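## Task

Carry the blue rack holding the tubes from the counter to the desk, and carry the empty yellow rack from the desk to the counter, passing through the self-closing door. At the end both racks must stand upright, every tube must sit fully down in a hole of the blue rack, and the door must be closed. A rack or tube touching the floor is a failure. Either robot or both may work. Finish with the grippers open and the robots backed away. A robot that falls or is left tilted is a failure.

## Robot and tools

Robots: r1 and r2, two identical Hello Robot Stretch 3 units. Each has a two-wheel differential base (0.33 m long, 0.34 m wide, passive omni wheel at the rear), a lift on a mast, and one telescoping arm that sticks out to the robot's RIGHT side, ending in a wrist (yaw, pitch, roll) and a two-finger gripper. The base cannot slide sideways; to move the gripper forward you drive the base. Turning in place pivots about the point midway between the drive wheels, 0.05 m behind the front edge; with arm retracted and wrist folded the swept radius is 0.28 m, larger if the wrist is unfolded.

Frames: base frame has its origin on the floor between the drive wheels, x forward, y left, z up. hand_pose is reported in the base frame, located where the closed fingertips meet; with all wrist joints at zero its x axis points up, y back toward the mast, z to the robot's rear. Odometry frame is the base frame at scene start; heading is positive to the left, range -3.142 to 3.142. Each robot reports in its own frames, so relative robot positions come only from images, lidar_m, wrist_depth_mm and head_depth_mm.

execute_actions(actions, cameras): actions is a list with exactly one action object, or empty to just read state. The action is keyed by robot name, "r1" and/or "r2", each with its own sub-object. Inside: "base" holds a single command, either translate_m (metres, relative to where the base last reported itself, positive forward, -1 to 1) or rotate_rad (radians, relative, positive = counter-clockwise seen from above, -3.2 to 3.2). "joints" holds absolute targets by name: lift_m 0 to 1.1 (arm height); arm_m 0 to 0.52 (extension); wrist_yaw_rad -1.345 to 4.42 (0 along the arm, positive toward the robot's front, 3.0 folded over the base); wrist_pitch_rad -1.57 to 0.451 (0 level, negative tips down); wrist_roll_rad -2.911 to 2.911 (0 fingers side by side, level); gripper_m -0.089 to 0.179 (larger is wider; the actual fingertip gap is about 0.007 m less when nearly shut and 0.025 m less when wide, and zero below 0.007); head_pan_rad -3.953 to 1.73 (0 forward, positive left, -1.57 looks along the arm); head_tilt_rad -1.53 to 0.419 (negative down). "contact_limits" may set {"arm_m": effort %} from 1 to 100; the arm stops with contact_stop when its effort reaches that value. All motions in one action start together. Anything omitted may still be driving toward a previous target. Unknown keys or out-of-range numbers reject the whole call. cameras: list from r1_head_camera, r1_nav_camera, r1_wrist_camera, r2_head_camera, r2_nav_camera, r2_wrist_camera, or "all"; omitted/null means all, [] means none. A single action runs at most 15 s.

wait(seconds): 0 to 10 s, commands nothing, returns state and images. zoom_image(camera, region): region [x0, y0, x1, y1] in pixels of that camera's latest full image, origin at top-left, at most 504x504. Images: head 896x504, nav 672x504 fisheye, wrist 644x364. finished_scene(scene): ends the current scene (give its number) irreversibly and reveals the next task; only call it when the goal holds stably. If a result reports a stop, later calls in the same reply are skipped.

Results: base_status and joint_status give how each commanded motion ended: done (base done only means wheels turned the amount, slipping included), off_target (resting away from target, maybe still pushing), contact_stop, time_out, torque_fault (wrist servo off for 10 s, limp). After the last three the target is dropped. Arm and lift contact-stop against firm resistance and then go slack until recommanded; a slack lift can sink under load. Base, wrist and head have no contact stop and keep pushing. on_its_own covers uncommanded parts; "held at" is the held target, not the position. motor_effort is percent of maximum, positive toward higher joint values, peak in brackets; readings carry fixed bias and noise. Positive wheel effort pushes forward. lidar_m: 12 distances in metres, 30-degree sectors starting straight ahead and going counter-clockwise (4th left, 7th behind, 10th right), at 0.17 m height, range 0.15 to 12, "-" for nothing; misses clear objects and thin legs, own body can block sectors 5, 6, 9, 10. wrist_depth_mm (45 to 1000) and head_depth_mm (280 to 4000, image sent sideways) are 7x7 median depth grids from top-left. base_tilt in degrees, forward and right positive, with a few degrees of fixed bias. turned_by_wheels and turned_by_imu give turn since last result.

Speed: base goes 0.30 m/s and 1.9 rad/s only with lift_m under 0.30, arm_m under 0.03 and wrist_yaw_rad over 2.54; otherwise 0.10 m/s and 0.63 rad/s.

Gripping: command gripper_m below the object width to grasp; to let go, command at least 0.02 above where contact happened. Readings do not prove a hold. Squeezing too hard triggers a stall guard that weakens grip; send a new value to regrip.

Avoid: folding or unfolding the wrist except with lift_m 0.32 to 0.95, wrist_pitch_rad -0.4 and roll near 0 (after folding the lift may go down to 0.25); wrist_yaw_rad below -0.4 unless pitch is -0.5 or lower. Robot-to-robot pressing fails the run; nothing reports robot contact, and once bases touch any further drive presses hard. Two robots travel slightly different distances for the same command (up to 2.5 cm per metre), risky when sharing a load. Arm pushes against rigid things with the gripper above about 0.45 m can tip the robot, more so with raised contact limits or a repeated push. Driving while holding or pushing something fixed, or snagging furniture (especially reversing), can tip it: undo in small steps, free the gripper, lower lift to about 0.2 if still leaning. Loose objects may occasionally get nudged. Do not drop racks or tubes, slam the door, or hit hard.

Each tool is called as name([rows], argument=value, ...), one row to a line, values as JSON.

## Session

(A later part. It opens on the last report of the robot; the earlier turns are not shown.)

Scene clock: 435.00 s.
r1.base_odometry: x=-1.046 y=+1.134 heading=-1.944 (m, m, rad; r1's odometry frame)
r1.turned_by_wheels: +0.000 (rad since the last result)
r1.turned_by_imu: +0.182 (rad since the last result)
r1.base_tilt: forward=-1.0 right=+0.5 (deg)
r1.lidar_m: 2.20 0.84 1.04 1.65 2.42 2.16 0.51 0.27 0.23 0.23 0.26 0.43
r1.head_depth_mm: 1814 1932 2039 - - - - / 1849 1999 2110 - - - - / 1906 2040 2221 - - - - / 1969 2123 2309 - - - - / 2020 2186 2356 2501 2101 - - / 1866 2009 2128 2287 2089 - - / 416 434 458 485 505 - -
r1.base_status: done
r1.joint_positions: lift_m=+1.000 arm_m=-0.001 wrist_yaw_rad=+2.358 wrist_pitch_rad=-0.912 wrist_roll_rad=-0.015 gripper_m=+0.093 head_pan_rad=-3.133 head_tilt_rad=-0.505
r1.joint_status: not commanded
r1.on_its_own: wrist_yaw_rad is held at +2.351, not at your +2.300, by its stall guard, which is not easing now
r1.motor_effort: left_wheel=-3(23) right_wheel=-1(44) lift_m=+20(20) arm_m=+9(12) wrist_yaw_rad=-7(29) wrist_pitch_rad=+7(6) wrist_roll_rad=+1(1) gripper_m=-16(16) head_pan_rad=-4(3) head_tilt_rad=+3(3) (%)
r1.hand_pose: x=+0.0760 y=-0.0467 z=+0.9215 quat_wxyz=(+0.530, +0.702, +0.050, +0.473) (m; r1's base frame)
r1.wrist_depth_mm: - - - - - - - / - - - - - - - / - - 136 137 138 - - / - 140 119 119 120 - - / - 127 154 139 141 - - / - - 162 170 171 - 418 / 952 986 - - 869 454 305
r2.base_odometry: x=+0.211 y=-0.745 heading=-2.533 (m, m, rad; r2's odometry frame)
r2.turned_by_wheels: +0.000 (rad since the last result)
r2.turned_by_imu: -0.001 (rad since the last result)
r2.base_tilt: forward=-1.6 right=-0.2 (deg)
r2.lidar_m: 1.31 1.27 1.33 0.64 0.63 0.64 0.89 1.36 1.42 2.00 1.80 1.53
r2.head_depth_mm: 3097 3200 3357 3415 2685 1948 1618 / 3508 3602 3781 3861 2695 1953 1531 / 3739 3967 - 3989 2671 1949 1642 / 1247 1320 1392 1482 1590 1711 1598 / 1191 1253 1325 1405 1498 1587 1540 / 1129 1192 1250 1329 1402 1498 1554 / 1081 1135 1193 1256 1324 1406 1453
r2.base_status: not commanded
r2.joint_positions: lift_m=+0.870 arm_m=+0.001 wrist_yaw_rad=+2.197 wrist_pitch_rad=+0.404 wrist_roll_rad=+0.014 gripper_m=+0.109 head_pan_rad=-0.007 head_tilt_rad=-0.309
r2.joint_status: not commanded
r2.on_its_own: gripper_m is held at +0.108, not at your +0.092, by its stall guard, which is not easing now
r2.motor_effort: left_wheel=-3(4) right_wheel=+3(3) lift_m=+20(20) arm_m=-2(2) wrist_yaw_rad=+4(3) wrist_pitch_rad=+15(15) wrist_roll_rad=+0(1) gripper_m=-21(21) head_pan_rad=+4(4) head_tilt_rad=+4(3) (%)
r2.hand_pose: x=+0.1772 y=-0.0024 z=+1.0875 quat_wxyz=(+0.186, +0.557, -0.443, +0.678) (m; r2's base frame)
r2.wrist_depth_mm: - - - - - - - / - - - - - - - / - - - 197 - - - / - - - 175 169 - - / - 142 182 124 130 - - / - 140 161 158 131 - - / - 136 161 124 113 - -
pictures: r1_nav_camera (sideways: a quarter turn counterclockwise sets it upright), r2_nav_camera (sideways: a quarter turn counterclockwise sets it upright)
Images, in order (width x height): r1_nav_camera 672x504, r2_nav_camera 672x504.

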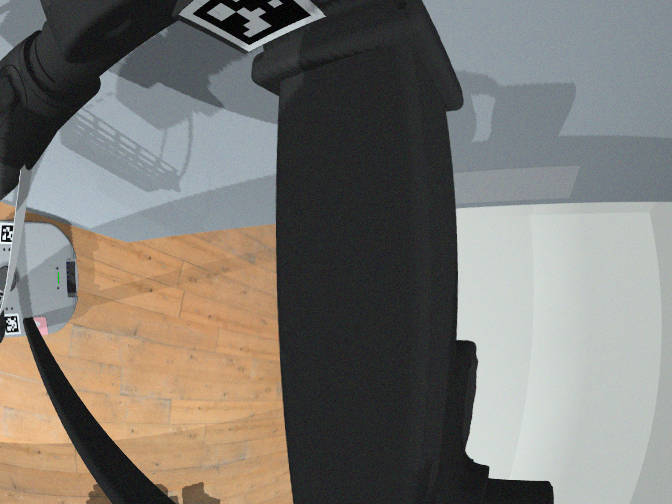

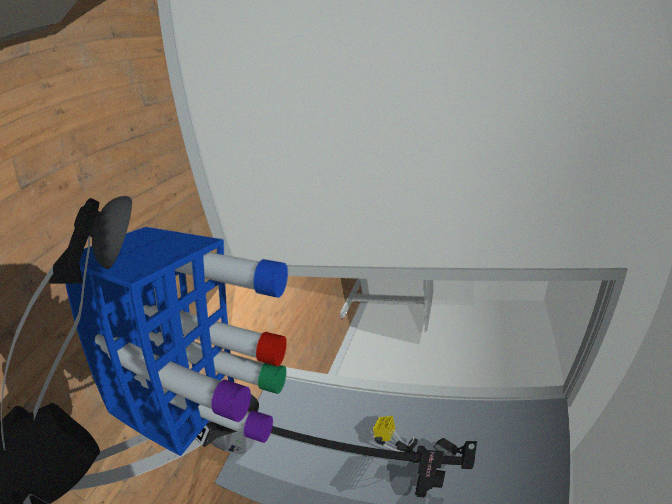

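execute_actions([
  {"r1":{"base":{"rotate_rad":0.25}}},
], cameras=[])

execute_actions([
  {"r1":{"base":{"translate_m":-0.25}}},
], cameras=["r1_nav_camera","r2_nav_camera"])

Scene clock: 446.83 s.
r1.base_odometry: x=-1.046 y=+1.134 heading=-1.694 (m, m, rad; r1's odometry frame)
r1.turned_by_wheels: +0.250 (rad since the last result)
r1.turned_by_imu: +0.247 (rad since the last result)
r1.base_tilt: forward=-1.1 right=+0.6 (deg)
r1.lidar_m: 2.74 0.83 2.12 1.65 2.21 2.16 0.34 0.24 0.23 0.23 0.31 2.21
r1.head_depth_mm: 1880 2013 2128 - - - - / 1982 2138 2246 - - - - / 1948 2135 2297 - - - - / 405 445 489 - - - - / 344 374 408 449 487 - - / 302 324 349 378 408 - - / - 291 304 326 344 - -
r1.base_status: done
r1.joint_positions: lift_m=+1.000 arm_m=+0.000 wrist_yaw_rad=+2.353 wrist_pitch_rad=-0.913 wrist_roll_rad=-0.015 gripper_m=+0.093 head_pan_rad=-3.133 head_tilt_rad=-0.505
r1.joint_status: not commanded
r1.on_its_own: wrist_yaw_rad is held at +2.351, not at your +2.300, by its stall guard, which is not easing now
r1.motor_effort: left_wheel=-8(39) right_wheel=+4(38) lift_m=+20(20) arm_m=+2(9) wrist_yaw_rad=-2(6) wrist_pitch_rad=+7(8) wrist_roll_rad=+1(1) gripper_m=-17(16) head_pan_rad=-3(4) head_tilt_rad=+3(3) (%)
r1.hand_pose: x=+0.0765 y=-0.0479 z=+0.9214 quat_wxyz=(+0.532, +0.702, +0.048, +0.471) (m; r1's base frame)
r1.wrist_depth_mm: - - - - - - - / - - - - - - - / - - 137 138 139 - - / - 139 119 119 120 - - / - 127 154 139 141 - - / - - 162 169 171 - - / 962 951 - - - 994 -
r2.base_odometry: x=+0.211 y=-0.745 heading=-2.533 (m, m, rad; r2's odometry frame)
r2.turned_by_wheels: +0.000 (rad since the last result)
r2.turned_by_imu: -0.001 (rad since the last result)
r2.base_tilt: forward=-1.5 right=-0.2 (deg)
r2.lidar_m: 1.31 1.27 1.34 0.64 0.63 0.65 0.89 1.36 1.43 2.00 1.79 1.54
r2.head_depth_mm: 3119 3197 3341 3409 2675 1958 1604 / 3457 3664 3761 3856 2703 1961 1531 / 3696 3911 - 3923 2666 1960 1636 / 1246 1315 1402 1491 1588 1706 1586 / 1187 1255 1326 1402 1496 1604 1539 / 1128 1188 1254 1328 1410 1497 1545 / 1080 1134 1194 1262 1328 1407 1457
r2.base_status: not commanded
r2.joint_positions: lift_m=+0.870 arm_m=+0.001 wrist_yaw_rad=+2.197 wrist_pitch_rad=+0.404 wrist_roll_rad=+0.014 gripper_m=+0.109 head_pan_rad=-0.007 head_tilt_rad=-0.309
r2.joint_status: not commanded
r2.on_its_own: gripper_m is held at +0.108, not at your +0.092, by its stall guard, which is not easing now
r2.motor_effort: left_wheel=-4(3) right_wheel=+3(3) lift_m=+20(20) arm_m=-2(2) wrist_yaw_rad=+3(4) wrist_pitch_rad=+15(15) wrist_roll_rad=+0(0) gripper_m=-20(20) head_pan_rad=+4(4) head_tilt_rad=+5(4) (%)
r2.hand_pose: x=+0.1772 y=-0.0024 z=+1.0875 quat_wxyz=(+0.186, +0.557, -0.443, +0.678) (m; r2's base frame)
r2.wrist_depth_mm: - - - - - - - / - - - - - - - / - - - 196 - - - / - - - 175 169 - - / - 143 182 124 130 - - / - 140 161 158 131 - - / - 135 161 123 113 - -
pictures: none
No camera images: the call's "cameras" was empty. Leave "cameras" out to get every camera's image.

Scene clock: 450.63 s.
r1.base_odometry: x=-1.015 y=+1.382 heading=-1.696 (m, m, rad; r1's odometry frame)
r1.turned_by_wheels: -0.001 (rad since the last result)
r1.turned_by_imu: +0.040 (rad since the last result)
r1.base_tilt: forward=-1.1 right=+0.5 (deg)
r1.lidar_m: 1.04 1.04 1.67 1.65 1.98 1.95 0.36 0.24 0.22 0.22 0.28 0.58
r1.head_depth_mm: 1718 1837 1917 - - - - / 1804 1933 2057 - - - - / 1623 1801 1996 - - - - / 1413 1550 1707 - - - - / 1254 1358 1493 1657 1778 - - / 1133 1214 1295 1440 1557 - - / 1037 1088 330 346 364 - -
r1.base_status: translate_m off_target (by the wheels' count: -0.2497 of -0.2500)
r1.joint_positions: lift_m=+1.000 arm_m=+0.000 wrist_yaw_rad=+2.353 wrist_pitch_rad=-0.914 wrist_roll_rad=-0.015 gripper_m=+0.093 head_pan_rad=-3.134 head_tilt_rad=-0.504
r1.joint_status: not commanded
r1.on_its_own: wrist_yaw_rad is held at +2.351, not at your +2.300, by its stall guard, which is not easing now; left_wheel is at rest, and its effort (-80) is outside its rest range (-18 to +18)
r1.motor_effort: left_wheel=-80(100) right_wheel=-12(49) lift_m=+21(21) arm_m=+2(12) wrist_yaw_rad=-2(28) wrist_pitch_rad=+7(8) wrist_roll_rad=+1(1) gripper_m=-16(16) head_pan_rad=-3(2) head_tilt_rad=+2(3) (%)
r1.hand_pose: x=+0.0762 y=-0.0481 z=+0.9211 quat_wxyz=(+0.532, +0.702, +0.048, +0.471) (m; r1's base frame)
r1.wrist_depth_mm: - - - - - - - / - - - - - - - / - - 137 138 140 - - / - 139 119 120 120 - - / - 127 154 140 141 - - / - - 163 170 171 - - / 967 - - 983 - 618 430
r2.base_odometry: x=+0.211 y=-0.745 heading=-2.533 (m, m, rad; r2's odometry frame)
r2.turned_by_wheels: +0.000 (rad since the last result)
r2.turned_by_imu: -0.001 (rad since the last result)
r2.base_tilt: forward=-1.7 right=-0.2 (deg)
r2.lidar_m: 1.30 1.27 1.34 0.64 0.63 0.64 0.89 1.36 1.42 2.00 1.56 1.56
r2.head_depth_mm: 3084 3218 3336 3409 2683 1964 1619 / 3466 3670 3804 3841 2690 1945 1536 / 3714 3886 - 3892 2682 1955 1641 / 1244 1320 1398 1487 1593 1714 1589 / 1185 1254 1324 1410 1498 1604 1536 / 1135 1189 1251 1325 1408 1494 1558 / 1080 1136 1190 1255 1326 1409 1463
r2.base_status: not commanded
r2.joint_positions: lift_m=+0.870 arm_m=+0.001 wrist_yaw_rad=+2.197 wrist_pitch_rad=+0.404 wrist_roll_rad=+0.014 gripper_m=+0.109 head_pan_rad=-0.007 head_tilt_rad=-0.309
r2.joint_status: not commanded
r2.on_its_own: gripper_m is held at +0.108, not at your +0.092, by its stall guard, which is not easing now
r2.motor_effort: left_wheel=-3(3) right_wheel=+3(3) lift_m=+20(19) arm_m=-2(2) wrist_yaw_rad=+3(3) wrist_pitch_rad=+15(15) wrist_roll_rad=+1(0) gripper_m=-21(21) head_pan_rad=+4(4) head_tilt_rad=+4(5) (%)
r2.hand_pose: x=+0.1772 y=-0.0024 z=+1.0875 quat_wxyz=(+0.186, +0.557, -0.443, +0.678) (m; r2's base frame)
r2.wrist_depth_mm: - - - - - - - / - - - - - - - / - - - 197 - - - / - - - 174 169 - - / - 142 181 124 130 - - / - 140 161 158 132 - - / - 135 162 124 113 - -
pictures: r1_nav_camera (sideways: a quarter turn counterclockwise sets it upright), r2_nav_camera (sideways: a quarter turn counterclockwise sets it upright)
Images, in order (width x height): r1_nav_camera 672x504, r2_nav_camera 672x504.

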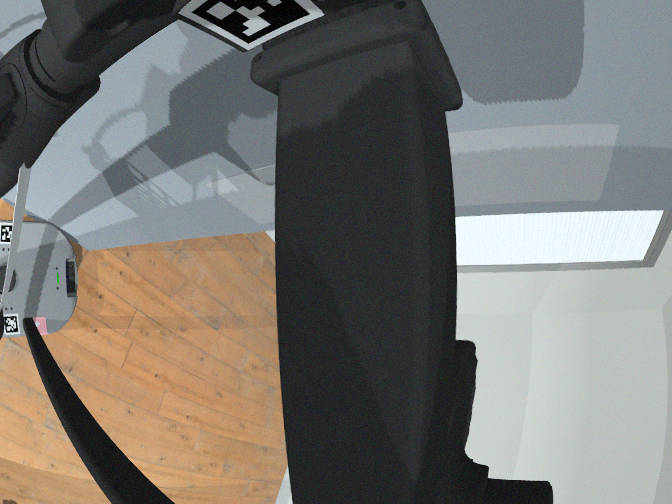

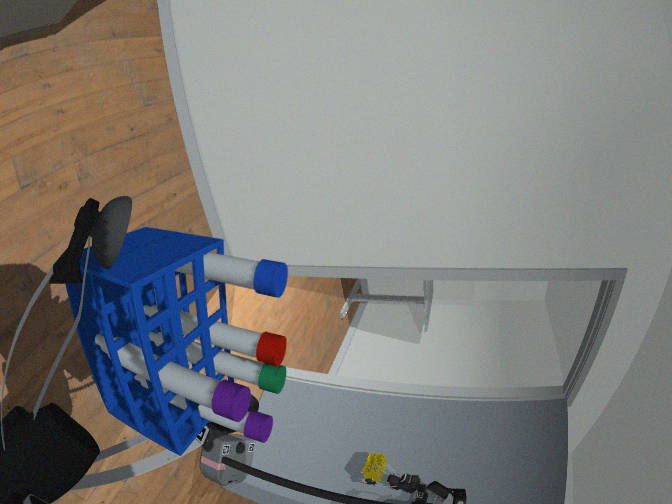

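execute_actions([
  {"r1":{"base":{"translate_m":0.005}},"r2":{"base":{"rotate_rad":-0.33}}},
], cameras=[])

execute_actions([
  {"r2":{"base":{"translate_m":0.8}}},
], cameras=["r1_nav_camera","r2_nav_camera"])

Scene clock: 468.63 s.
r1.base_odometry: x=-1.015 y=+1.377 heading=-1.696 (m, m, rad; r1's odometry frame)
r1.turned_by_wheels: +0.000 (rad since the last result)
r1.turned_by_imu: +0.000 (rad since the last result)
r1.base_tilt: forward=-1.1 right=+0.6 (deg)
r1.lidar_m: 1.03 1.03 1.78 1.65 1.99 1.96 0.36 0.24 0.22 0.22 0.28 0.59
r1.head_depth_mm: 1739 1837 1951 - - - - / 1808 1933 2061 - - - - / 1632 1813 1985 - - - - / 1419 1539 1712 - - - - / 1261 1375 1490 1643 1777 - - / 1134 1212 1297 1439 1552 - - / 1039 1072 322 344 360 - -
r1.base_status: done
r1.joint_positions: lift_m=+1.000 arm_m=+0.000 wrist_yaw_rad=+2.355 wrist_pitch_rad=-0.914 wrist_roll_rad=-0.015 gripper_m=+0.093 head_pan_rad=-3.134 head_tilt_rad=-0.504
r1.joint_status: not commanded
r1.on_its_own: wrist_yaw_rad is held at +2.351, not at your +2.300, by its stall guard, which is not easing now
r1.motor_effort: left_wheel=-1(71) right_wheel=-3(21) lift_m=+21(21) arm_m=+2(2) wrist_yaw_rad=-3(3) wrist_pitch_rad=+8(8) wrist_roll_rad=+1(1) gripper_m=-16(16) head_pan_rad=-3(4) head_tilt_rad=+2(2) (%)
r1.hand_pose: x=+0.0761 y=-0.0479 z=+0.9211 quat_wxyz=(+0.531, +0.702, +0.049, +0.472) (m; r1's base frame)
r1.wrist_depth_mm: - - - - - - - / - - - - - - - / - - 137 138 138 - - / - 139 119 120 121 - - / - 127 155 140 141 - - / - - 163 170 172 - - / 973 959 - 989 989 630 431
r2.base_odometry: x=+0.211 y=-0.745 heading=-2.863 (m, m, rad; r2's odometry frame)
r2.turned_by_wheels: -0.330 (rad since the last result)
r2.turned_by_imu: -0.329 (rad since the last result)
r2.base_tilt: forward=-1.6 right=-0.2 (deg)
r2.lidar_m: 1.48 1.27 1.27 0.74 0.62 0.62 0.70 1.13 1.36 1.55 2.54 1.56
r2.head_depth_mm: 1635 1722 1794 1908 2018 1804 1602 / 1727 1803 1908 2029 2135 1941 1536 / 1824 1925 2040 2160 2288 1946 1637 / 3039 3239 3431 3587 2708 1944 1585 / 3388 3557 3776 3952 2693 1955 1533 / 3665 3856 - 3972 2676 1886 1636 / 3432 1321 1355 1417 1492 1580 1541
r2.base_status: done
r2.joint_positions: lift_m=+0.870 arm_m=+0.001 wrist_yaw_rad=+2.197 wrist_pitch_rad=+0.404 wrist_roll_rad=+0.014 gripper_m=+0.109 head_pan_rad=-0.007 head_tilt_rad=-0.309
r2.joint_status: not commanded
r2.on_its_own: gripper_m is held at +0.108, not at your +0.092, by its stall guard, which is not easing now
r2.motor_effort: left_wheel=+4(9) right_wheel=-4(8) lift_m=+20(19) arm_m=-2(2) wrist_yaw_rad=+3(3) wrist_pitch_rad=+15(15) wrist_roll_rad=+0(0) gripper_m=-21(20) head_pan_rad=+4(4) head_tilt_rad=+3(4) (%)
r2.hand_pose: x=+0.1772 y=-0.0024 z=+1.0875 quat_wxyz=(+0.186, +0.557, -0.442, +0.678) (m; r2's base frame)
r2.wrist_depth_mm: - - - - - - - / - - - - - - - / - - - 196 - - - / - - - 174 169 - - / - 143 181 124 130 - - / - 140 161 159 132 - - / - 135 162 124 112 - -
pictures: none
No camera images: the call's "cameras" was empty. Leave "cameras" out to get every camera's image.

Scene clock: 477.80 s.
r1.base_odometry: x=-1.015 y=+1.377 heading=-1.696 (m, m, rad; r1's odometry frame)
r1.turned_by_wheels: +0.000 (rad since the last result)
r1.turned_by_imu: -0.001 (rad since the last result)
r1.base_tilt: forward=-1.0 right=+0.5 (deg)
r1.lidar_m: 1.04 1.03 0.96 2.34 1.99 1.96 0.36 0.24 0.22 0.22 0.28 0.59
r1.head_depth_mm: 1743 1846 1963 - - - - / 1811 1940 2056 - - - - / 1635 1831 1988 - - - - / 1423 1545 1707 - - - - / 1260 1366 1493 1634 1790 - - / 1137 1222 1300 1444 1553 - - / 1036 1070 322 344 359 - -
r1.base_status: not commanded
r1.joint_positions: lift_m=+1.000 arm_m=+0.000 wrist_yaw_rad=+2.355 wrist_pitch_rad=-0.914 wrist_roll_rad=-0.015 gripper_m=+0.093 head_pan_rad=-3.134 head_tilt_rad=-0.504
r1.joint_status: not commanded
r1.on_its_own: wrist_yaw_rad is held at +2.351, not at your +2.300, by its stall guard, which is not easing now
r1.motor_effort: left_wheel=-1(1) right_wheel=-3(3) lift_m=+21(21) arm_m=+3(2) wrist_yaw_rad=-3(3) wrist_pitch_rad=+7(8) wrist_roll_rad=+1(1) gripper_m=-16(15) head_pan_rad=-2(3) head_tilt_rad=+2(2) (%)
r1.hand_pose: x=+0.0761 y=-0.0479 z=+0.9211 quat_wxyz=(+0.531, +0.702, +0.049, +0.472) (m; r1's base frame)
r1.wrist_depth_mm: - - - - - - - / - - - - - - - / - - 137 138 140 - - / - 139 119 119 121 - - / - 127 154 139 141 - - / - - 163 170 171 - - / 962 946 - - - 622 435
r2.base_odometry: x=-0.558 y=-0.965 heading=-2.863 (m, m, rad; r2's odometry frame)
r2.turned_by_wheels: +0.000 (rad since the last result)
r2.turned_by_imu: -0.003 (rad since the last result)
r2.base_tilt: forward=-1.5 right=-0.1 (deg)
r2.lidar_m: 1.26 0.72 0.72 0.82 1.38 1.21 1.36 1.91 1.91 2.17 0.90 0.97
r2.head_depth_mm: 1027 1074 1137 1192 1261 1336 1405 / 1077 1140 1195 1264 1343 1431 1488 / 1211 1265 1332 1411 1497 1600 1627 / 2324 2456 2586 2769 2672 1966 1588 / 2528 2696 2890 3117 2688 1972 1534 / 2828 3027 3164 3403 2717 1954 1636 / 2900 3033 3121 3298 2684 1954 1533
r2.base_status: done
r2.joint_positions: lift_m=+0.870 arm_m=+0.001 wrist_yaw_rad=+2.197 wrist_pitch_rad=+0.404 wrist_roll_rad=+0.014 gripper_m=+0.109 head_pan_rad=-0.007 head_tilt_rad=-0.309
r2.joint_status: not commanded
r2.on_its_own: gripper_m is held at +0.108, not at your +0.092, by its stall guard, which is not easing now
r2.motor_effort: left_wheel=+3(9) right_wheel=-4(5) lift_m=+20(20) arm_m=-2(2) wrist_yaw_rad=+4(3) wrist_pitch_rad=+15(15) wrist_roll_rad=+0(0) gripper_m=-22(21) head_pan_rad=+4(5) head_tilt_rad=+4(4) (%)
r2.hand_pose: x=+0.1772 y=-0.0024 z=+1.0875 quat_wxyz=(+0.186, +0.557, -0.442, +0.678) (m; r2's base frame)
r2.wrist_depth_mm: 717 747 797 - - - 964 / 700 736 778 - - - 969 / 670 705 751 197 - - 933 / 658 688 716 174 169 - 908 / 645 143 181 124 130 - 890 / 612 140 161 157 132 - 876 / 601 136 162 124 112 - 842
pictures: r1_nav_camera (sideways: a quarter turn counterclockwise sets it upright), r2_nav_camera (sideways: a quarter turn counterclockwise sets it upright)
Images, in order (width x height): r1_nav_camera 672x504, r2_nav_camera 672x504.

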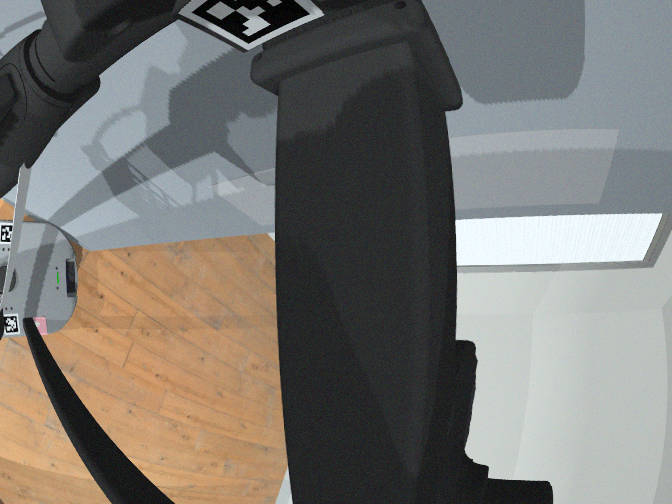

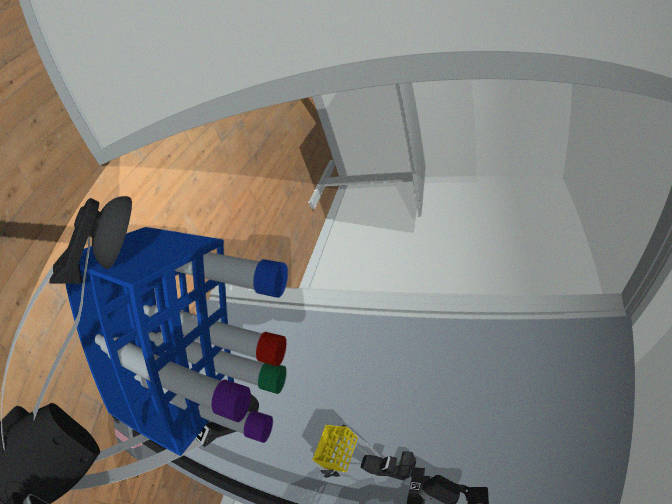

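execute_actions([
  {"r2":{"base":{"translate_m":0.27}}},
], cameras=[])

execute_actions([
  {"r2":{"base":{"rotate_rad":0.7}}},
], cameras=["r2_nav_camera"])

Scene clock: 490.63 s.
r1.base_odometry: x=-1.015 y=+1.377 heading=-1.696 (m, m, rad; r1's odometry frame)
r1.turned_by_wheels: +0.000 (rad since the last result)
r1.turned_by_imu: -0.001 (rad since the last result)
r1.base_tilt: forward=-1.2 right=+0.5 (deg)
r1.lidar_m: 1.04 0.78 0.77 2.34 1.99 1.96 0.36 0.24 0.22 0.22 0.28 0.59
r1.head_depth_mm: 1719 1851 1937 - - - - / 1816 1965 2042 - - - - / 1645 1806 1973 - - - - / 1417 1521 1711 - - - - / 1259 1359 1498 1650 1794 - - / 1131 1213 1297 1438 1561 - - / 1038 1076 322 344 360 - -
r1.base_status: not commanded
r1.joint_positions: lift_m=+1.000 arm_m=+0.000 wrist_yaw_rad=+2.355 wrist_pitch_rad=-0.914 wrist_roll_rad=-0.015 gripper_m=+0.093 head_pan_rad=-3.134 head_tilt_rad=-0.504
r1.joint_status: not commanded
r1.on_its_own: wrist_yaw_rad is held at +2.351, not at your +2.300, by its stall guard, which is not easing now
r1.motor_effort: left_wheel=-1(1) right_wheel=-3(3) lift_m=+21(21) arm_m=+2(2) wrist_yaw_rad=-3(3) wrist_pitch_rad=+8(8) wrist_roll_rad=+1(1) gripper_m=-17(16) head_pan_rad=-3(4) head_tilt_rad=+1(1) (%)
r1.hand_pose: x=+0.0761 y=-0.0479 z=+0.9211 quat_wxyz=(+0.531, +0.702, +0.049, +0.472) (m; r1's base frame)
r1.wrist_depth_mm: - - - - - - - / - - - - - - - / - - 137 138 139 - - / - 139 119 119 121 - - / - 128 154 140 141 - - / - - 162 169 170 - - / 993 992 - - 998 635 431
r2.base_odometry: x=-0.818 y=-1.040 heading=-2.863 (m, m, rad; r2's odometry frame)
r2.turned_by_wheels: +0.000 (rad since the last result)
r2.turned_by_imu: -0.002 (rad since the last result)
r2.base_tilt: forward=-1.6 right=-0.1 (deg)
r2.lidar_m: 1.02 0.57 0.52 0.61 1.02 1.42 1.59 2.10 2.09 2.07 0.75 0.98
r2.head_depth_mm: 821 859 907 954 1009 1069 1123 / 904 945 986 1019 1079 1143 1211 / 1907 1999 2101 2230 1261 1314 1404 / 2082 2199 2325 2501 2538 1974 1590 / 2283 2410 2583 2763 2703 1962 1531 / 2516 2697 2870 3037 2672 1951 1651 / 2687 2844 2797 3048 2698 1969 1544
r2.base_status: done
r2.joint_positions: lift_m=+0.870 arm_m=+0.001 wrist_yaw_rad=+2.197 wrist_pitch_rad=+0.404 wrist_roll_rad=+0.014 gripper_m=+0.109 head_pan_rad=-0.007 head_tilt_rad=-0.309
r2.joint_status: not commanded
r2.on_its_own: gripper_m is held at +0.108, not at your +0.092, by its stall guard, which is not easing now
r2.motor_effort: left_wheel=+3(10) right_wheel=-4(4) lift_m=+20(20) arm_m=-2(2) wrist_yaw_rad=+3(3) wrist_pitch_rad=+15(15) wrist_roll_rad=+0(0) gripper_m=-21(20) head_pan_rad=+4(4) head_tilt_rad=+3(4) (%)
r2.hand_pose: x=+0.1772 y=-0.0024 z=+1.0875 quat_wxyz=(+0.186, +0.557, -0.442, +0.678) (m; r2's base frame)
r2.wrist_depth_mm: 540 577 677 - - - 759 / 525 556 - - - - 757 / 511 543 - 197 - - 741 / 497 520 538 174 169 - 756 / 493 142 180 124 130 - 758 / 468 139 161 158 131 - 720 / 465 135 161 123 113 - 710
pictures: none
No camera images: the call's "cameras" was empty. Leave "cameras" out to get every camera's image.

Scene clock: 492.80 s.
r1.base_odometry: x=-1.015 y=+1.377 heading=-1.696 (m, m, rad; r1's odometry frame)
r1.turned_by_wheels: +0.000 (rad since the last result)
r1.turned_by_imu: +0.000 (rad since the last result)
r1.base_tilt: forward=-1.1 right=+0.5 (deg)
r1.lidar_m: 1.04 0.78 0.77 2.33 1.99 1.96 0.36 0.24 0.22 0.22 0.28 0.59
r1.head_depth_mm: 1728 1846 1947 - - - - / 1819 1960 2057 - - - - / 1642 1829 2019 - - - - / 1418 1528 1701 - - - - / 1271 1368 1489 1646 1789 - - / 1133 1219 1294 1437 1547 - - / 1041 1073 321 344 359 - -
r1.base_status: not commanded
r1.joint_positions: lift_m=+1.000 arm_m=+0.000 wrist_yaw_rad=+2.355 wrist_pitch_rad=-0.914 wrist_roll_rad=-0.015 gripper_m=+0.093 head_pan_rad=-3.134 head_tilt_rad=-0.504
r1.joint_status: not commanded
r1.on_its_own: wrist_yaw_rad is held at +2.351, not at your +2.300, by its stall guard, which is not easing now
r1.motor_effort: left_wheel=-1(1) right_wheel=-3(3) lift_m=+21(21) arm_m=+2(3) wrist_yaw_rad=-4(4) wrist_pitch_rad=+7(8) wrist_roll_rad=+1(1) gripper_m=-16(16) head_pan_rad=-3(2) head_tilt_rad=+2(1) (%)
r1.hand_pose: x=+0.0761 y=-0.0479 z=+0.9211 quat_wxyz=(+0.531, +0.702, +0.049, +0.472) (m; r1's base frame)
r1.wrist_depth_mm: - - - - - - - / - - - - - - - / - - 137 138 140 - - / - 139 119 120 120 - - / - 127 154 140 140 - - / - - 163 170 171 - - / 963 950 - 968 962 624 436
r2.base_odometry: x=-0.818 y=-1.040 heading=-2.163 (m, m, rad; r2's odometry frame)
r2.turned_by_wheels: +0.700 (rad since the last result)
r2.turned_by_imu: +0.696 (rad since the last result)
r2.base_tilt: forward=-1.5 right=-0.3 (deg)
r2.lidar_m: 0.52 0.54 0.69 1.42 1.43 1.77 2.09 2.12 1.90 0.75 0.98 2.24
r2.head_depth_mm: 2492 2668 2756 3035 2686 1960 1616 / 2469 2626 2736 2948 2690 1956 1541 / 2434 2586 2701 2932 2684 1965 1634 / 2408 2547 2646 2872 2708 1955 1586 / 2351 2434 2251 2334 583 624 650 / 412 434 458 486 523 560 589 / 412 436 463 492 524 561 603
r2.base_status: done
r2.joint_positions: lift_m=+0.870 arm_m=+0.001 wrist_yaw_rad=+2.197 wrist_pitch_rad=+0.404 wrist_roll_rad=+0.014 gripper_m=+0.109 head_pan_rad=-0.007 head_tilt_rad=-0.309
r2.joint_status: not commanded
r2.on_its_own: gripper_m is held at +0.108, not at your +0.092, by its stall guard, which is not easing now
r2.motor_effort: left_wheel=-3(7) right_wheel=+3(8) lift_m=+20(19) arm_m=-2(2) wrist_yaw_rad=+4(4) wrist_pitch_rad=+15(15) wrist_roll_rad=+0(0) gripper_m=-21(21) head_pan_rad=+4(4) head_tilt_rad=+3(4) (%)
r2.hand_pose: x=+0.1772 y=-0.0023 z=+1.0875 quat_wxyz=(+0.186, +0.557, -0.442, +0.678) (m; r2's base frame)
r2.wrist_depth_mm: - 975 771 635 581 - - / - 905 736 619 568 - - / - 849 699 196 522 - - / - 826 635 174 169 - - / - 143 181 124 130 - - / - 139 161 158 131 - - / 828 136 161 124 112 - -
pictures: r2_nav_camera (sideways: a quarter turn counterclockwise sets it upright)
Images, in order (width x height): r2_nav_camera 672x504.

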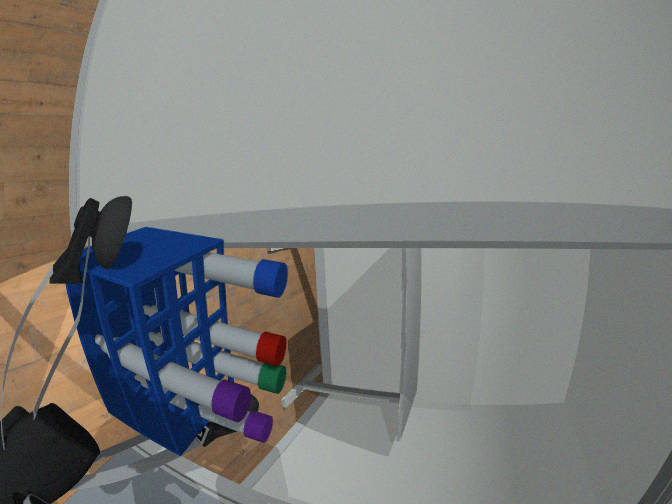

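execute_actions([
  {"r2":{"base":{"rotate_rad":-0.7}}},
], cameras=[])

execute_actions([
  {"r2":{"base":{"translate_m":0.42}}},
], cameras=[])

execute_actions([
  {"r2":{"base":{"rotate_rad":0.5}}},
], cameras=["r2_nav_camera"])

Scene clock: 506.70 s.
r1.base_odometry: x=-1.015 y=+1.377 heading=-1.696 (m, m, rad; r1's odometry frame)
r1.turned_by_wheels: +0.000 (rad since the last result)
r1.turned_by_imu: -0.001 (rad since the last result)
r1.base_tilt: forward=-1.1 right=+0.6 (deg)
r1.lidar_m: 1.04 0.78 0.77 2.33 1.99 1.96 0.36 0.24 0.22 0.22 0.28 0.59
r1.head_depth_mm: 1712 1828 1952 - - - - / 1808 1942 2050 - - - - / 1638 1811 1989 - - - - / 1424 1520 1709 - - - - / 1261 1368 1489 1641 1796 - - / 1129 1216 1297 1436 1545 - - / 1039 1071 322 344 360 - -
r1.base_status: not commanded
r1.joint_positions: lift_m=+1.000 arm_m=+0.000 wrist_yaw_rad=+2.355 wrist_pitch_rad=-0.914 wrist_roll_rad=-0.015 gripper_m=+0.093 head_pan_rad=-3.134 head_tilt_rad=-0.504
r1.joint_status: not commanded
r1.on_its_own: wrist_yaw_rad is held at +2.351, not at your +2.300, by its stall guard, which is not easing now
r1.motor_effort: left_wheel=-1(1) right_wheel=-3(3) lift_m=+21(21) arm_m=+2(2) wrist_yaw_rad=-3(3) wrist_pitch_rad=+8(8) wrist_roll_rad=+1(1) gripper_m=-16(17) head_pan_rad=-3(4) head_tilt_rad=+2(2) (%)
r1.hand_pose: x=+0.0761 y=-0.0479 z=+0.9211 quat_wxyz=(+0.531, +0.702, +0.049, +0.472) (m; r1's base frame)
r1.wrist_depth_mm: - - - - - - - / - - - - - - - / - - 137 138 139 - - / - 139 119 120 121 - - / - 127 154 140 141 - - / - - 162 171 171 - - / 952 990 - 996 969 628 437
r2.base_odometry: x=-0.818 y=-1.040 heading=-2.863 (m, m, rad; r2's odometry frame)
r2.turned_by_wheels: -0.700 (rad since the last result)
r2.turned_by_imu: -0.698 (rad since the last result)
r2.base_tilt: forward=-1.5 right=-0.1 (deg)
r2.lidar_m: 1.02 0.58 0.52 0.61 1.03 1.42 1.59 2.09 2.09 2.07 0.75 0.98
r2.head_depth_mm: 820 864 905 953 1007 1072 1126 / 903 943 982 1018 1079 1140 1207 / 1908 2008 2122 2239 1252 1309 1408 / 2092 2194 2324 2483 2554 1963 1585 / 2275 2416 2596 2800 2683 1953 1544 / 2518 2702 2865 3066 2682 1970 1648 / 2699 2842 2821 3095 2708 1968 1531
r2.base_status: done
r2.joint_positions: lift_m=+0.870 arm_m=+0.001 wrist_yaw_rad=+2.197 wrist_pitch_rad=+0.404 wrist_roll_rad=+0.014 gripper_m=+0.109 head_pan_rad=-0.007 head_tilt_rad=-0.309
r2.joint_status: not commanded
r2.on_its_own: gripper_m is held at +0.108, not at your +0.092, by its stall guard, which is not easing now
r2.motor_effort: left_wheel=+3(9) right_wheel=-4(8) lift_m=+19(20) arm_m=-2(2) wrist_yaw_rad=+4(3) wrist_pitch_rad=+15(15) wrist_roll_rad=+0(0) gripper_m=-21(20) head_pan_rad=+4(4) head_tilt_rad=+5(3) (%)
r2.hand_pose: x=+0.1772 y=-0.0023 z=+1.0875 quat_wxyz=(+0.186, +0.557, -0.442, +0.678) (m; r2's base frame)
r2.wrist_depth_mm: 547 571 663 - - - 762 / 526 566 - - - - 758 / 515 532 - 197 - - 740 / 494 523 542 175 169 - 754 / 480 142 181 124 130 - 742 / 470 139 161 158 131 - 719 / 462 135 161 124 113 - 716
pictures: none
No camera images: the call's "cameras" was empty. Leave "cameras" out to get every camera's image.

Scene clock: 512.07 s.
r1.base_odometry: x=-1.015 y=+1.377 heading=-1.696 (m, m, rad; r1's odometry frame)
r1.turned_by_wheels: +0.000 (rad since the last result)
r1.turned_by_imu: -0.001 (rad since the last result)
r1.base_tilt: forward=-1.1 right=+0.5 (deg)
r1.lidar_m: 0.61 0.62 2.21 2.34 1.99 1.96 0.36 0.24 0.22 0.22 0.28 0.59
r1.head_depth_mm: 1723 1846 1940 - - - - / 1813 1944 2072 - - - - / 1644 1820 2002 - - - - / 1423 1541 1690 - - - - / 1263 1362 1491 1650 1778 - - / 1135 1217 1307 1438 1561 - - / 1034 1071 322 344 360 - -
r1.base_status: not commanded
r1.joint_positions: lift_m=+1.000 arm_m=+0.000 wrist_yaw_rad=+2.355 wrist_pitch_rad=-0.914 wrist_roll_rad=-0.015 gripper_m=+0.093 head_pan_rad=-3.134 head_tilt_rad=-0.504
r1.joint_status: not commanded
r1.on_its_own: wrist_yaw_rad is held at +2.351, not at your +2.300, by its stall guard, which is not easing now
r1.motor_effort: left_wheel=-1(1) right_wheel=-3(3) lift_m=+21(21) arm_m=+2(3) wrist_yaw_rad=-3(3) wrist_pitch_rad=+7(7) wrist_roll_rad=+1(1) gripper_m=-16(17) head_pan_rad=-3(3) head_tilt_rad=+2(2) (%)
r1.hand_pose: x=+0.0761 y=-0.0479 z=+0.9211 quat_wxyz=(+0.531, +0.702, +0.049, +0.472) (m; r1's base frame)
r1.wrist_depth_mm: - - - - - - - / - - - - - - - / - - 136 138 139 - - / - 140 119 119 121 - - / - 127 154 140 140 - - / - - 163 170 171 - - / 968 968 - 995 971 639 435
r2.base_odometry: x=-1.222 y=-1.155 heading=-2.863 (m, m, rad; r2's odometry frame)
r2.turned_by_wheels: +0.000 (rad since the last result)
r2.turned_by_imu: -0.001 (rad since the last result)
r2.base_tilt: forward=-1.7 right=-0.2 (deg)
r2.lidar_m: 0.71 2.20 1.93 0.38 0.47 1.77 1.95 2.38 2.38 0.61 0.64 0.62
r2.head_depth_mm: 546 570 600 631 666 702 688 / 1440 1512 661 696 733 769 806 / 1561 1648 1751 1840 1965 1952 1638 / 1702 1796 1909 2036 2184 1962 1581 / 1850 1988 2141 2278 2391 1968 1542 / 2054 2204 2335 2550 2629 1964 1640 / 2307 2451 2524 2680 2480 1957 1531
r2.base_status: done
r2.joint_positions: lift_m=+0.870 arm_m=+0.001 wrist_yaw_rad=+2.197 wrist_pitch_rad=+0.404 wrist_roll_rad=+0.014 gripper_m=+0.109 head_pan_rad=-0.007 head_tilt_rad=-0.309
r2.joint_status: not commanded
r2.on_its_own: gripper_m is held at +0.108, not at your +0.092, by its stall guard, which is not easing now
r2.motor_effort: left_wheel=+3(9) right_wheel=-4(5) lift_m=+20(19) arm_m=-2(2) wrist_yaw_rad=+3(3) wrist_pitch_rad=+15(15) wrist_roll_rad=+0(0) gripper_m=-22(21) head_pan_rad=+4(4) head_tilt_rad=+4(4) (%)
r2.hand_pose: x=+0.1772 y=-0.0023 z=+1.0875 quat_wxyz=(+0.186, +0.557, -0.442, +0.678) (m; r2's base frame)
r2.wrist_depth_mm: - - - - - - 498 / - - - - - - 486 / - - - 197 - - 483 / - - - 174 169 - 495 / - 143 182 123 130 - 484 / - 139 161 158 131 - 470 / - 135 162 124 113 - 448
pictures: none
No camera images: the call's "cameras" was empty. Leave "cameras" out to get every camera's image.

Scene clock: 513.93 s.
r1.base_odometry: x=-1.015 y=+1.377 heading=-1.696 (m, m, rad; r1's odometry frame)
r1.turned_by_wheels: +0.000 (rad since the last result)
r1.turned_by_imu: +0.000 (rad since the last result)
r1.base_tilt: forward=-1.2 right=+0.6 (deg)
r1.lidar_m: 0.61 0.62 2.21 2.33 1.99 1.96 0.36 0.24 0.22 0.22 0.28 0.59
r1.head_depth_mm: 1736 1841 1941 - - - - / 1800 1936 2049 - - - - / 1646 1813 1998 - - - - / 1416 1543 1690 - - - - / 1255 1365 1496 1659 1784 - - / 1134 1215 1304 1442 1550 - - / 1038 1075 322 345 360 - -
r1.base_status: not commanded
r1.joint_positions: lift_m=+1.000 arm_m=+0.000 wrist_yaw_rad=+2.355 wrist_pitch_rad=-0.914 wrist_roll_rad=-0.015 gripper_m=+0.093 head_pan_rad=-3.134 head_tilt_rad=-0.504
r1.joint_status: not commanded
r1.on_its_own: wrist_yaw_rad is held at +2.351, not at your +2.300, by its stall guard, which is not easing now
r1.motor_effort: left_wheel=-1(1) right_wheel=-3(3) lift_m=+21(21) arm_m=+2(2) wrist_yaw_rad=-4(3) wrist_pitch_rad=+8(8) wrist_roll_rad=+1(1) gripper_m=-17(16) head_pan_rad=-4(2) head_tilt_rad=+2(2) (%)
r1.hand_pose: x=+0.0761 y=-0.0479 z=+0.9211 quat_wxyz=(+0.531, +0.702, +0.049, +0.472) (m; r1's base frame)
r1.wrist_depth_mm: - - - - - - - / - - - - - - - / - - 136 138 139 - - / - 139 119 119 120 - - / - 128 154 140 140 - - / - - 162 170 171 - - / 956 976 - 986 988 622 428
r2.base_odometry: x=-1.222 y=-1.155 heading=-2.363 (m, m, rad; r2's odometry frame)
r2.turned_by_wheels: +0.500 (rad since the last result)
r2.turned_by_imu: +0.497 (rad since the last result)
r2.base_tilt: forward=-1.6 right=-0.2 (deg)
r2.lidar_m: 2.21 1.93 0.38 0.46 1.82 1.92 2.39 2.38 0.61 0.64 0.62 0.69
r2.head_depth_mm: 2135 2206 2243 2365 2395 1944 1608 / 2389 2523 2532 2599 2572 1961 1538 / 2324 2471 2548 2798 2703 1965 1641 / 2246 2375 2444 2689 2693 1959 1592 / 2164 2285 2364 2600 2651 1954 1537 / 2097 2196 2268 2464 2562 1970 1648 / 2032 2153 2226 2405 2486 1962 1543
r2.base_status: done
r2.joint_positions: lift_m=+0.870 arm_m=+0.001 wrist_yaw_rad=+2.197 wrist_pitch_rad=+0.404 wrist_roll_rad=+0.014 gripper_m=+0.109 head_pan_rad=-0.007 head_tilt_rad=-0.309
r2.joint_status: not commanded
r2.on_its_own: gripper_m is held at +0.108, not at your +0.092, by its stall guard, which is not easing now
r2.motor_effort: left_wheel=-4(7) right_wheel=+4(9) lift_m=+20(20) arm_m=-2(2) wrist_yaw_rad=+3(4) wrist_pitch_rad=+15(15) wrist_roll_rad=+0(0) gripper_m=-21(20) head_pan_rad=+4(4) head_tilt_rad=+5(3) (%)
r2.hand_pose: x=+0.1772 y=-0.0023 z=+1.0875 quat_wxyz=(+0.186, +0.557, -0.442, +0.678) (m; r2's base frame)
r2.wrist_depth_mm: 381 482 - - - - - / 373 479 - - - - - / 367 - - 197 - - - / 369 465 - 175 170 - - / 358 143 181 123 130 - - / 349 139 161 158 131 - - / 359 135 161 123 113 - -
pictures: r2_nav_camera (sideways: a quarter turn counterclockwise sets it upright)
Images, in order (width x height): r2_nav_camera 672x504.

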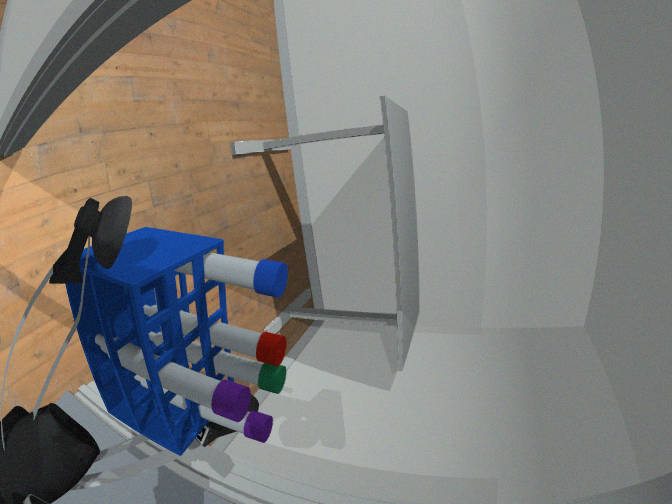

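execute_actions([
  {"r2":{"base":{"translate_m":0.85}}},
], cameras=["r2_nav_camera"])

execute_actions([
  {"r1":{"base":{"rotate_rad":0.5},"joints":{"head_pan_rad":0,"head_tilt_rad":-0.5}},"r2":{"base":{"rotate_rad":0.27}}},
], cameras=["r1_nav_camera","r2_nav_camera"])

Scene clock: 534.47 s.
r1.base_odometry: x=-1.015 y=+1.377 heading=-1.696 (m, m, rad; r1's odometry frame)
r1.turned_by_wheels: +0.000 (rad since the last result)
r1.turned_by_imu: -0.002 (rad since the last result)
r1.base_tilt: forward=-1.1 right=+0.4 (deg)
r1.lidar_m: 1.03 1.03 2.21 2.33 1.99 1.95 0.36 0.24 0.22 0.22 0.28 0.59
r1.head_depth_mm: 1731 1835 1949 - - - - / 1819 1936 2048 - - - - / 1624 1828 1999 - - - - / 1421 1532 1712 - - - - / 1259 1364 1489 1657 1775 - - / 1136 1210 1304 1443 1558 - - / 1042 1073 321 344 360 - -
r1.base_status: not commanded
r1.joint_positions: lift_m=+1.000 arm_m=+0.000 wrist_yaw_rad=+2.355 wrist_pitch_rad=-0.914 wrist_roll_rad=-0.015 gripper_m=+0.093 head_pan_rad=-3.134 head_tilt_rad=-0.504
r1.joint_status: not commanded
r1.on_its_own: wrist_yaw_rad is held at +2.351, not at your +2.300, by its stall guard, which is not easing now
r1.motor_effort: left_wheel=-1(1) right_wheel=-3(3) lift_m=+21(21) arm_m=+2(2) wrist_yaw_rad=-3(4) wrist_pitch_rad=+8(8) wrist_roll_rad=+1(1) gripper_m=-16(17) head_pan_rad=-4(3) head_tilt_rad=+2(2) (%)
r1.hand_pose: x=+0.0761 y=-0.0479 z=+0.9211 quat_wxyz=(+0.531, +0.702, +0.049, +0.472) (m; r1's base frame)
r1.wrist_depth_mm: - - - - - - - / - - - - - - - / - - 137 138 140 - - / - 139 119 119 120 - - / - 127 155 140 140 - - / - - 161 170 171 - - / 943 958 - 998 974 627 434
r2.base_odometry: x=-1.827 y=-1.752 heading=-2.363 (m, m, rad; r2's odometry frame)
r2.turned_by_wheels: +0.000 (rad since the last result)
r2.turned_by_imu: -0.004 (rad since the last result)
r2.base_tilt: forward=-1.7 right=-0.2 (deg)
r2.lidar_m: 1.59 1.18 1.78 2.60 0.99 0.71 3.19 0.76 0.57 0.81 1.19 1.33
r2.head_depth_mm: 1617 1710 1808 1137 1498 1815 1596 / 1569 1662 1763 1143 2045 1876 1545 / 1515 1603 1696 1142 1952 1958 1635 / 1464 1537 1643 1141 1851 1926 1591 / 1409 1487 1578 1141 1795 1882 1548 / 1366 1442 1528 1144 1702 1805 1649 / 1327 1396 1473 1144 854 1747 1538
r2.base_status: done
r2.joint_positions: lift_m=+0.870 arm_m=+0.001 wrist_yaw_rad=+2.197 wrist_pitch_rad=+0.404 wrist_roll_rad=+0.014 gripper_m=+0.109 head_pan_rad=-0.007 head_tilt_rad=-0.309
r2.joint_status: not commanded
r2.on_its_own: gripper_m is held at +0.108, not at your +0.092, by its stall guard, which is not easing now
r2.motor_effort: left_wheel=-2(4) right_wheel=+3(9) lift_m=+19(20) arm_m=-2(2) wrist_yaw_rad=+4(3) wrist_pitch_rad=+15(15) wrist_roll_rad=+1(0) gripper_m=-20(20) head_pan_rad=+4(4) head_tilt_rad=+4(4) (%)
r2.hand_pose: x=+0.1772 y=-0.0023 z=+1.0875 quat_wxyz=(+0.186, +0.557, -0.442, +0.678) (m; r2's base frame)
r2.wrist_depth_mm: - - - - - - - / - - - - - - - / - - - 197 - - - / - - - 174 169 - - / - 143 181 124 130 - - / - 139 160 158 131 - - / - 136 162 123 113 - 649
pictures: r2_nav_camera (sideways: a quarter turn counterclockwise sets it upright)
Images, in order (width x height): r2_nav_camera 672x504.

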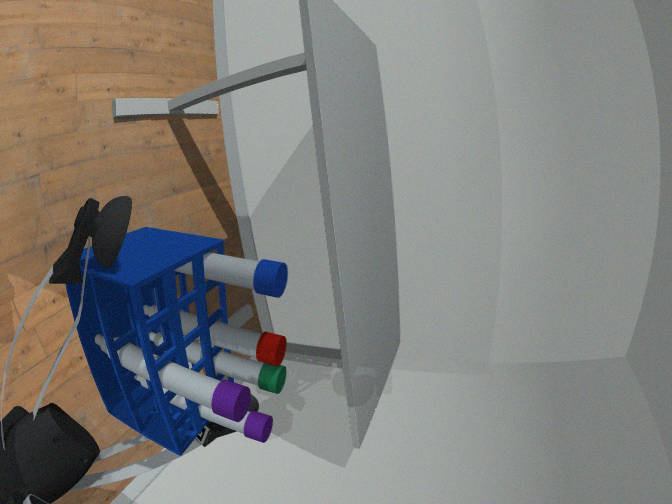

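Scene clock: 536.67 s.
r1.base_odometry: x=-1.015 y=+1.376 heading=-1.198 (m, m, rad; r1's odometry frame)
r1.turned_by_wheels: +0.498 (rad since the last result)
r1.turned_by_imu: +0.293 (rad since the last result)
r1.base_tilt: forward=-1.0 right=+0.6 (deg)
r1.lidar_m: 1.03 1.76 2.20 2.10 1.92 1.64 0.30 0.24 0.24 0.27 0.42 1.22
r1.head_depth_mm: 2935 3095 3248 2771 2068 1645 1377 / 3186 3321 3559 2677 2016 1630 1354 / 889 977 1086 2393 1956 1615 1356 / 917 973 1065 1161 1286 1449 1343 / 1030 1121 1217 1341 1486 1545 1338 / 1179 1297 1441 1598 1801 1582 1330 / 1370 1531 1728 1972 1951 1586 1337
r1.base_status: rotate_rad off_target (by the wheels' count: +0.4977 of +0.5000)
r1.joint_positions: lift_m=+1.000 arm_m=+0.000 wrist_yaw_rad=+2.353 wrist_pitch_rad=-0.914 wrist_roll_rad=-0.015 gripper_m=+0.093 head_pan_rad=-0.007 head_tilt_rad=-0.504
r1.joint_status: all done
r1.on_its_own: wrist_yaw_rad is held at +2.351, not at your +2.300, by its stall guard, which is not easing now; left_wheel is at rest, and its effort (-99) is outside its rest range (-18 to +18); right_wheel is at rest, and its effort (+19) is outside its rest range (-18 to +18)
r1.motor_effort: left_wheel=-99(100) right_wheel=+19(48) lift_m=+21(21) arm_m=+3(2) wrist_yaw_rad=-2(3) wrist_pitch_rad=+8(8) wrist_roll_rad=+1(1) gripper_m=-16(16) head_pan_rad=+3(39) head_tilt_rad=+2(2) (%)
r1.hand_pose: x=+0.0762 y=-0.0481 z=+0.9211 quat_wxyz=(+0.532, +0.702, +0.048, +0.471) (m; r1's base frame)
r1.wrist_depth_mm: - - - - - - 869 / - - - - - - - / - - 137 138 139 - - / - 139 119 119 121 - - / - 127 154 140 141 - - / - - 161 170 170 - - / 964 954 - 993 977 - 975
r2.base_odometry: x=-1.827 y=-1.752 heading=-2.093 (m, m, rad; r2's odometry frame)
r2.turned_by_wheels: +0.270 (rad since the last result)
r2.turned_by_imu: +0.268 (rad since the last result)
r2.base_tilt: forward=-1.7 right=-0.2 (deg)
r2.lidar_m: 1.58 1.18 2.15 2.12 0.71 0.74 1.24 0.56 0.58 1.19 1.22 1.38
r2.head_depth_mm: 1402 1489 1578 1137 1808 1876 1608 / 1391 1481 1564 1144 1788 1886 1537 / 1390 1470 1552 1139 1779 1863 1641 / 1372 1449 1543 1137 1758 1838 1586 / 1362 1446 1528 1140 1743 1824 1537 / 1358 1437 1517 1140 1727 1827 1641 / 1344 1421 1508 1145 1230 1711 1407
r2.base_status: done
r2.joint_positions: lift_m=+0.870 arm_m=+0.001 wrist_yaw_rad=+2.197 wrist_pitch_rad=+0.404 wrist_roll_rad=+0.014 gripper_m=+0.109 head_pan_rad=-0.007 head_tilt_rad=-0.309
r2.joint_status: not commanded
r2.on_its_own: gripper_m is held at +0.108, not at your +0.092, by its stall guard, which is not easing now
r2.motor_effort: left_wheel=-3(9) right_wheel=+4(9) lift_m=+20(19) arm_m=-2(2) wrist_yaw_rad=+4(3) wrist_pitch_rad=+15(15) wrist_roll_rad=+0(0) gripper_m=-21(21) head_pan_rad=+4(4) head_tilt_rad=+4(4) (%)
r2.hand_pose: x=+0.1772 y=-0.0023 z=+1.0875 quat_wxyz=(+0.186, +0.557, -0.442, +0.678) (m; r2's base frame)
r2.wrist_depth_mm: - - - - - - - / - - - - - - - / - - - 197 - - - / - - - 174 169 - - / - 143 182 124 130 - - / - 140 161 158 131 - - / - 135 162 123 113 645 598
pictures: r1_nav_camera (sideways: a quarter turn counterclockwise sets it upright), r2_nav_camera (sideways: a quarter turn counterclockwise sets it upright)
Images, in order (width x height): r1_nav_camera 672x504, r2_nav_camera 672x504.

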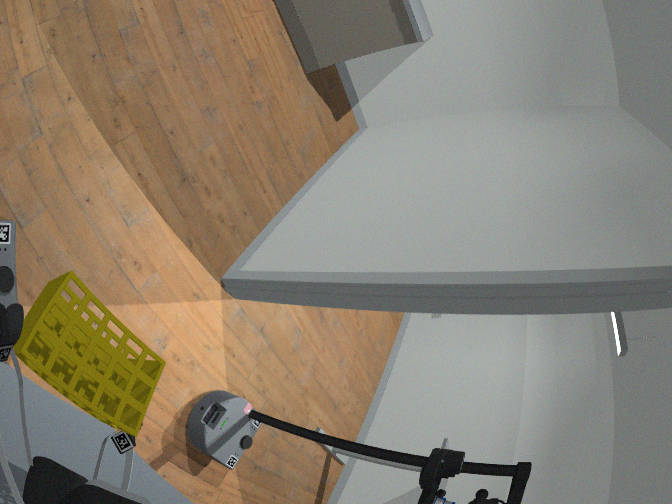

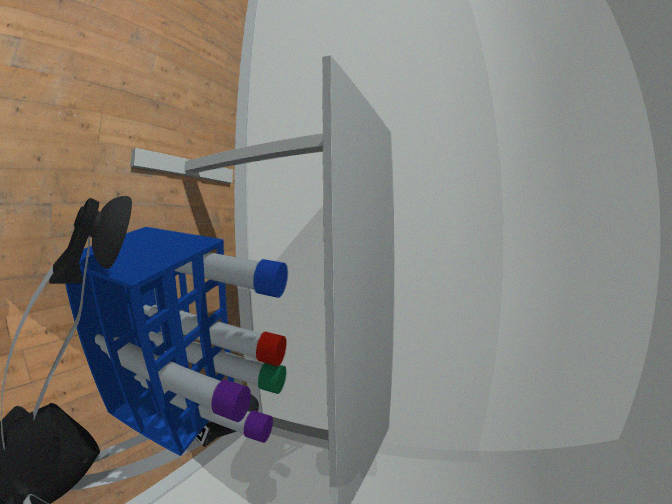

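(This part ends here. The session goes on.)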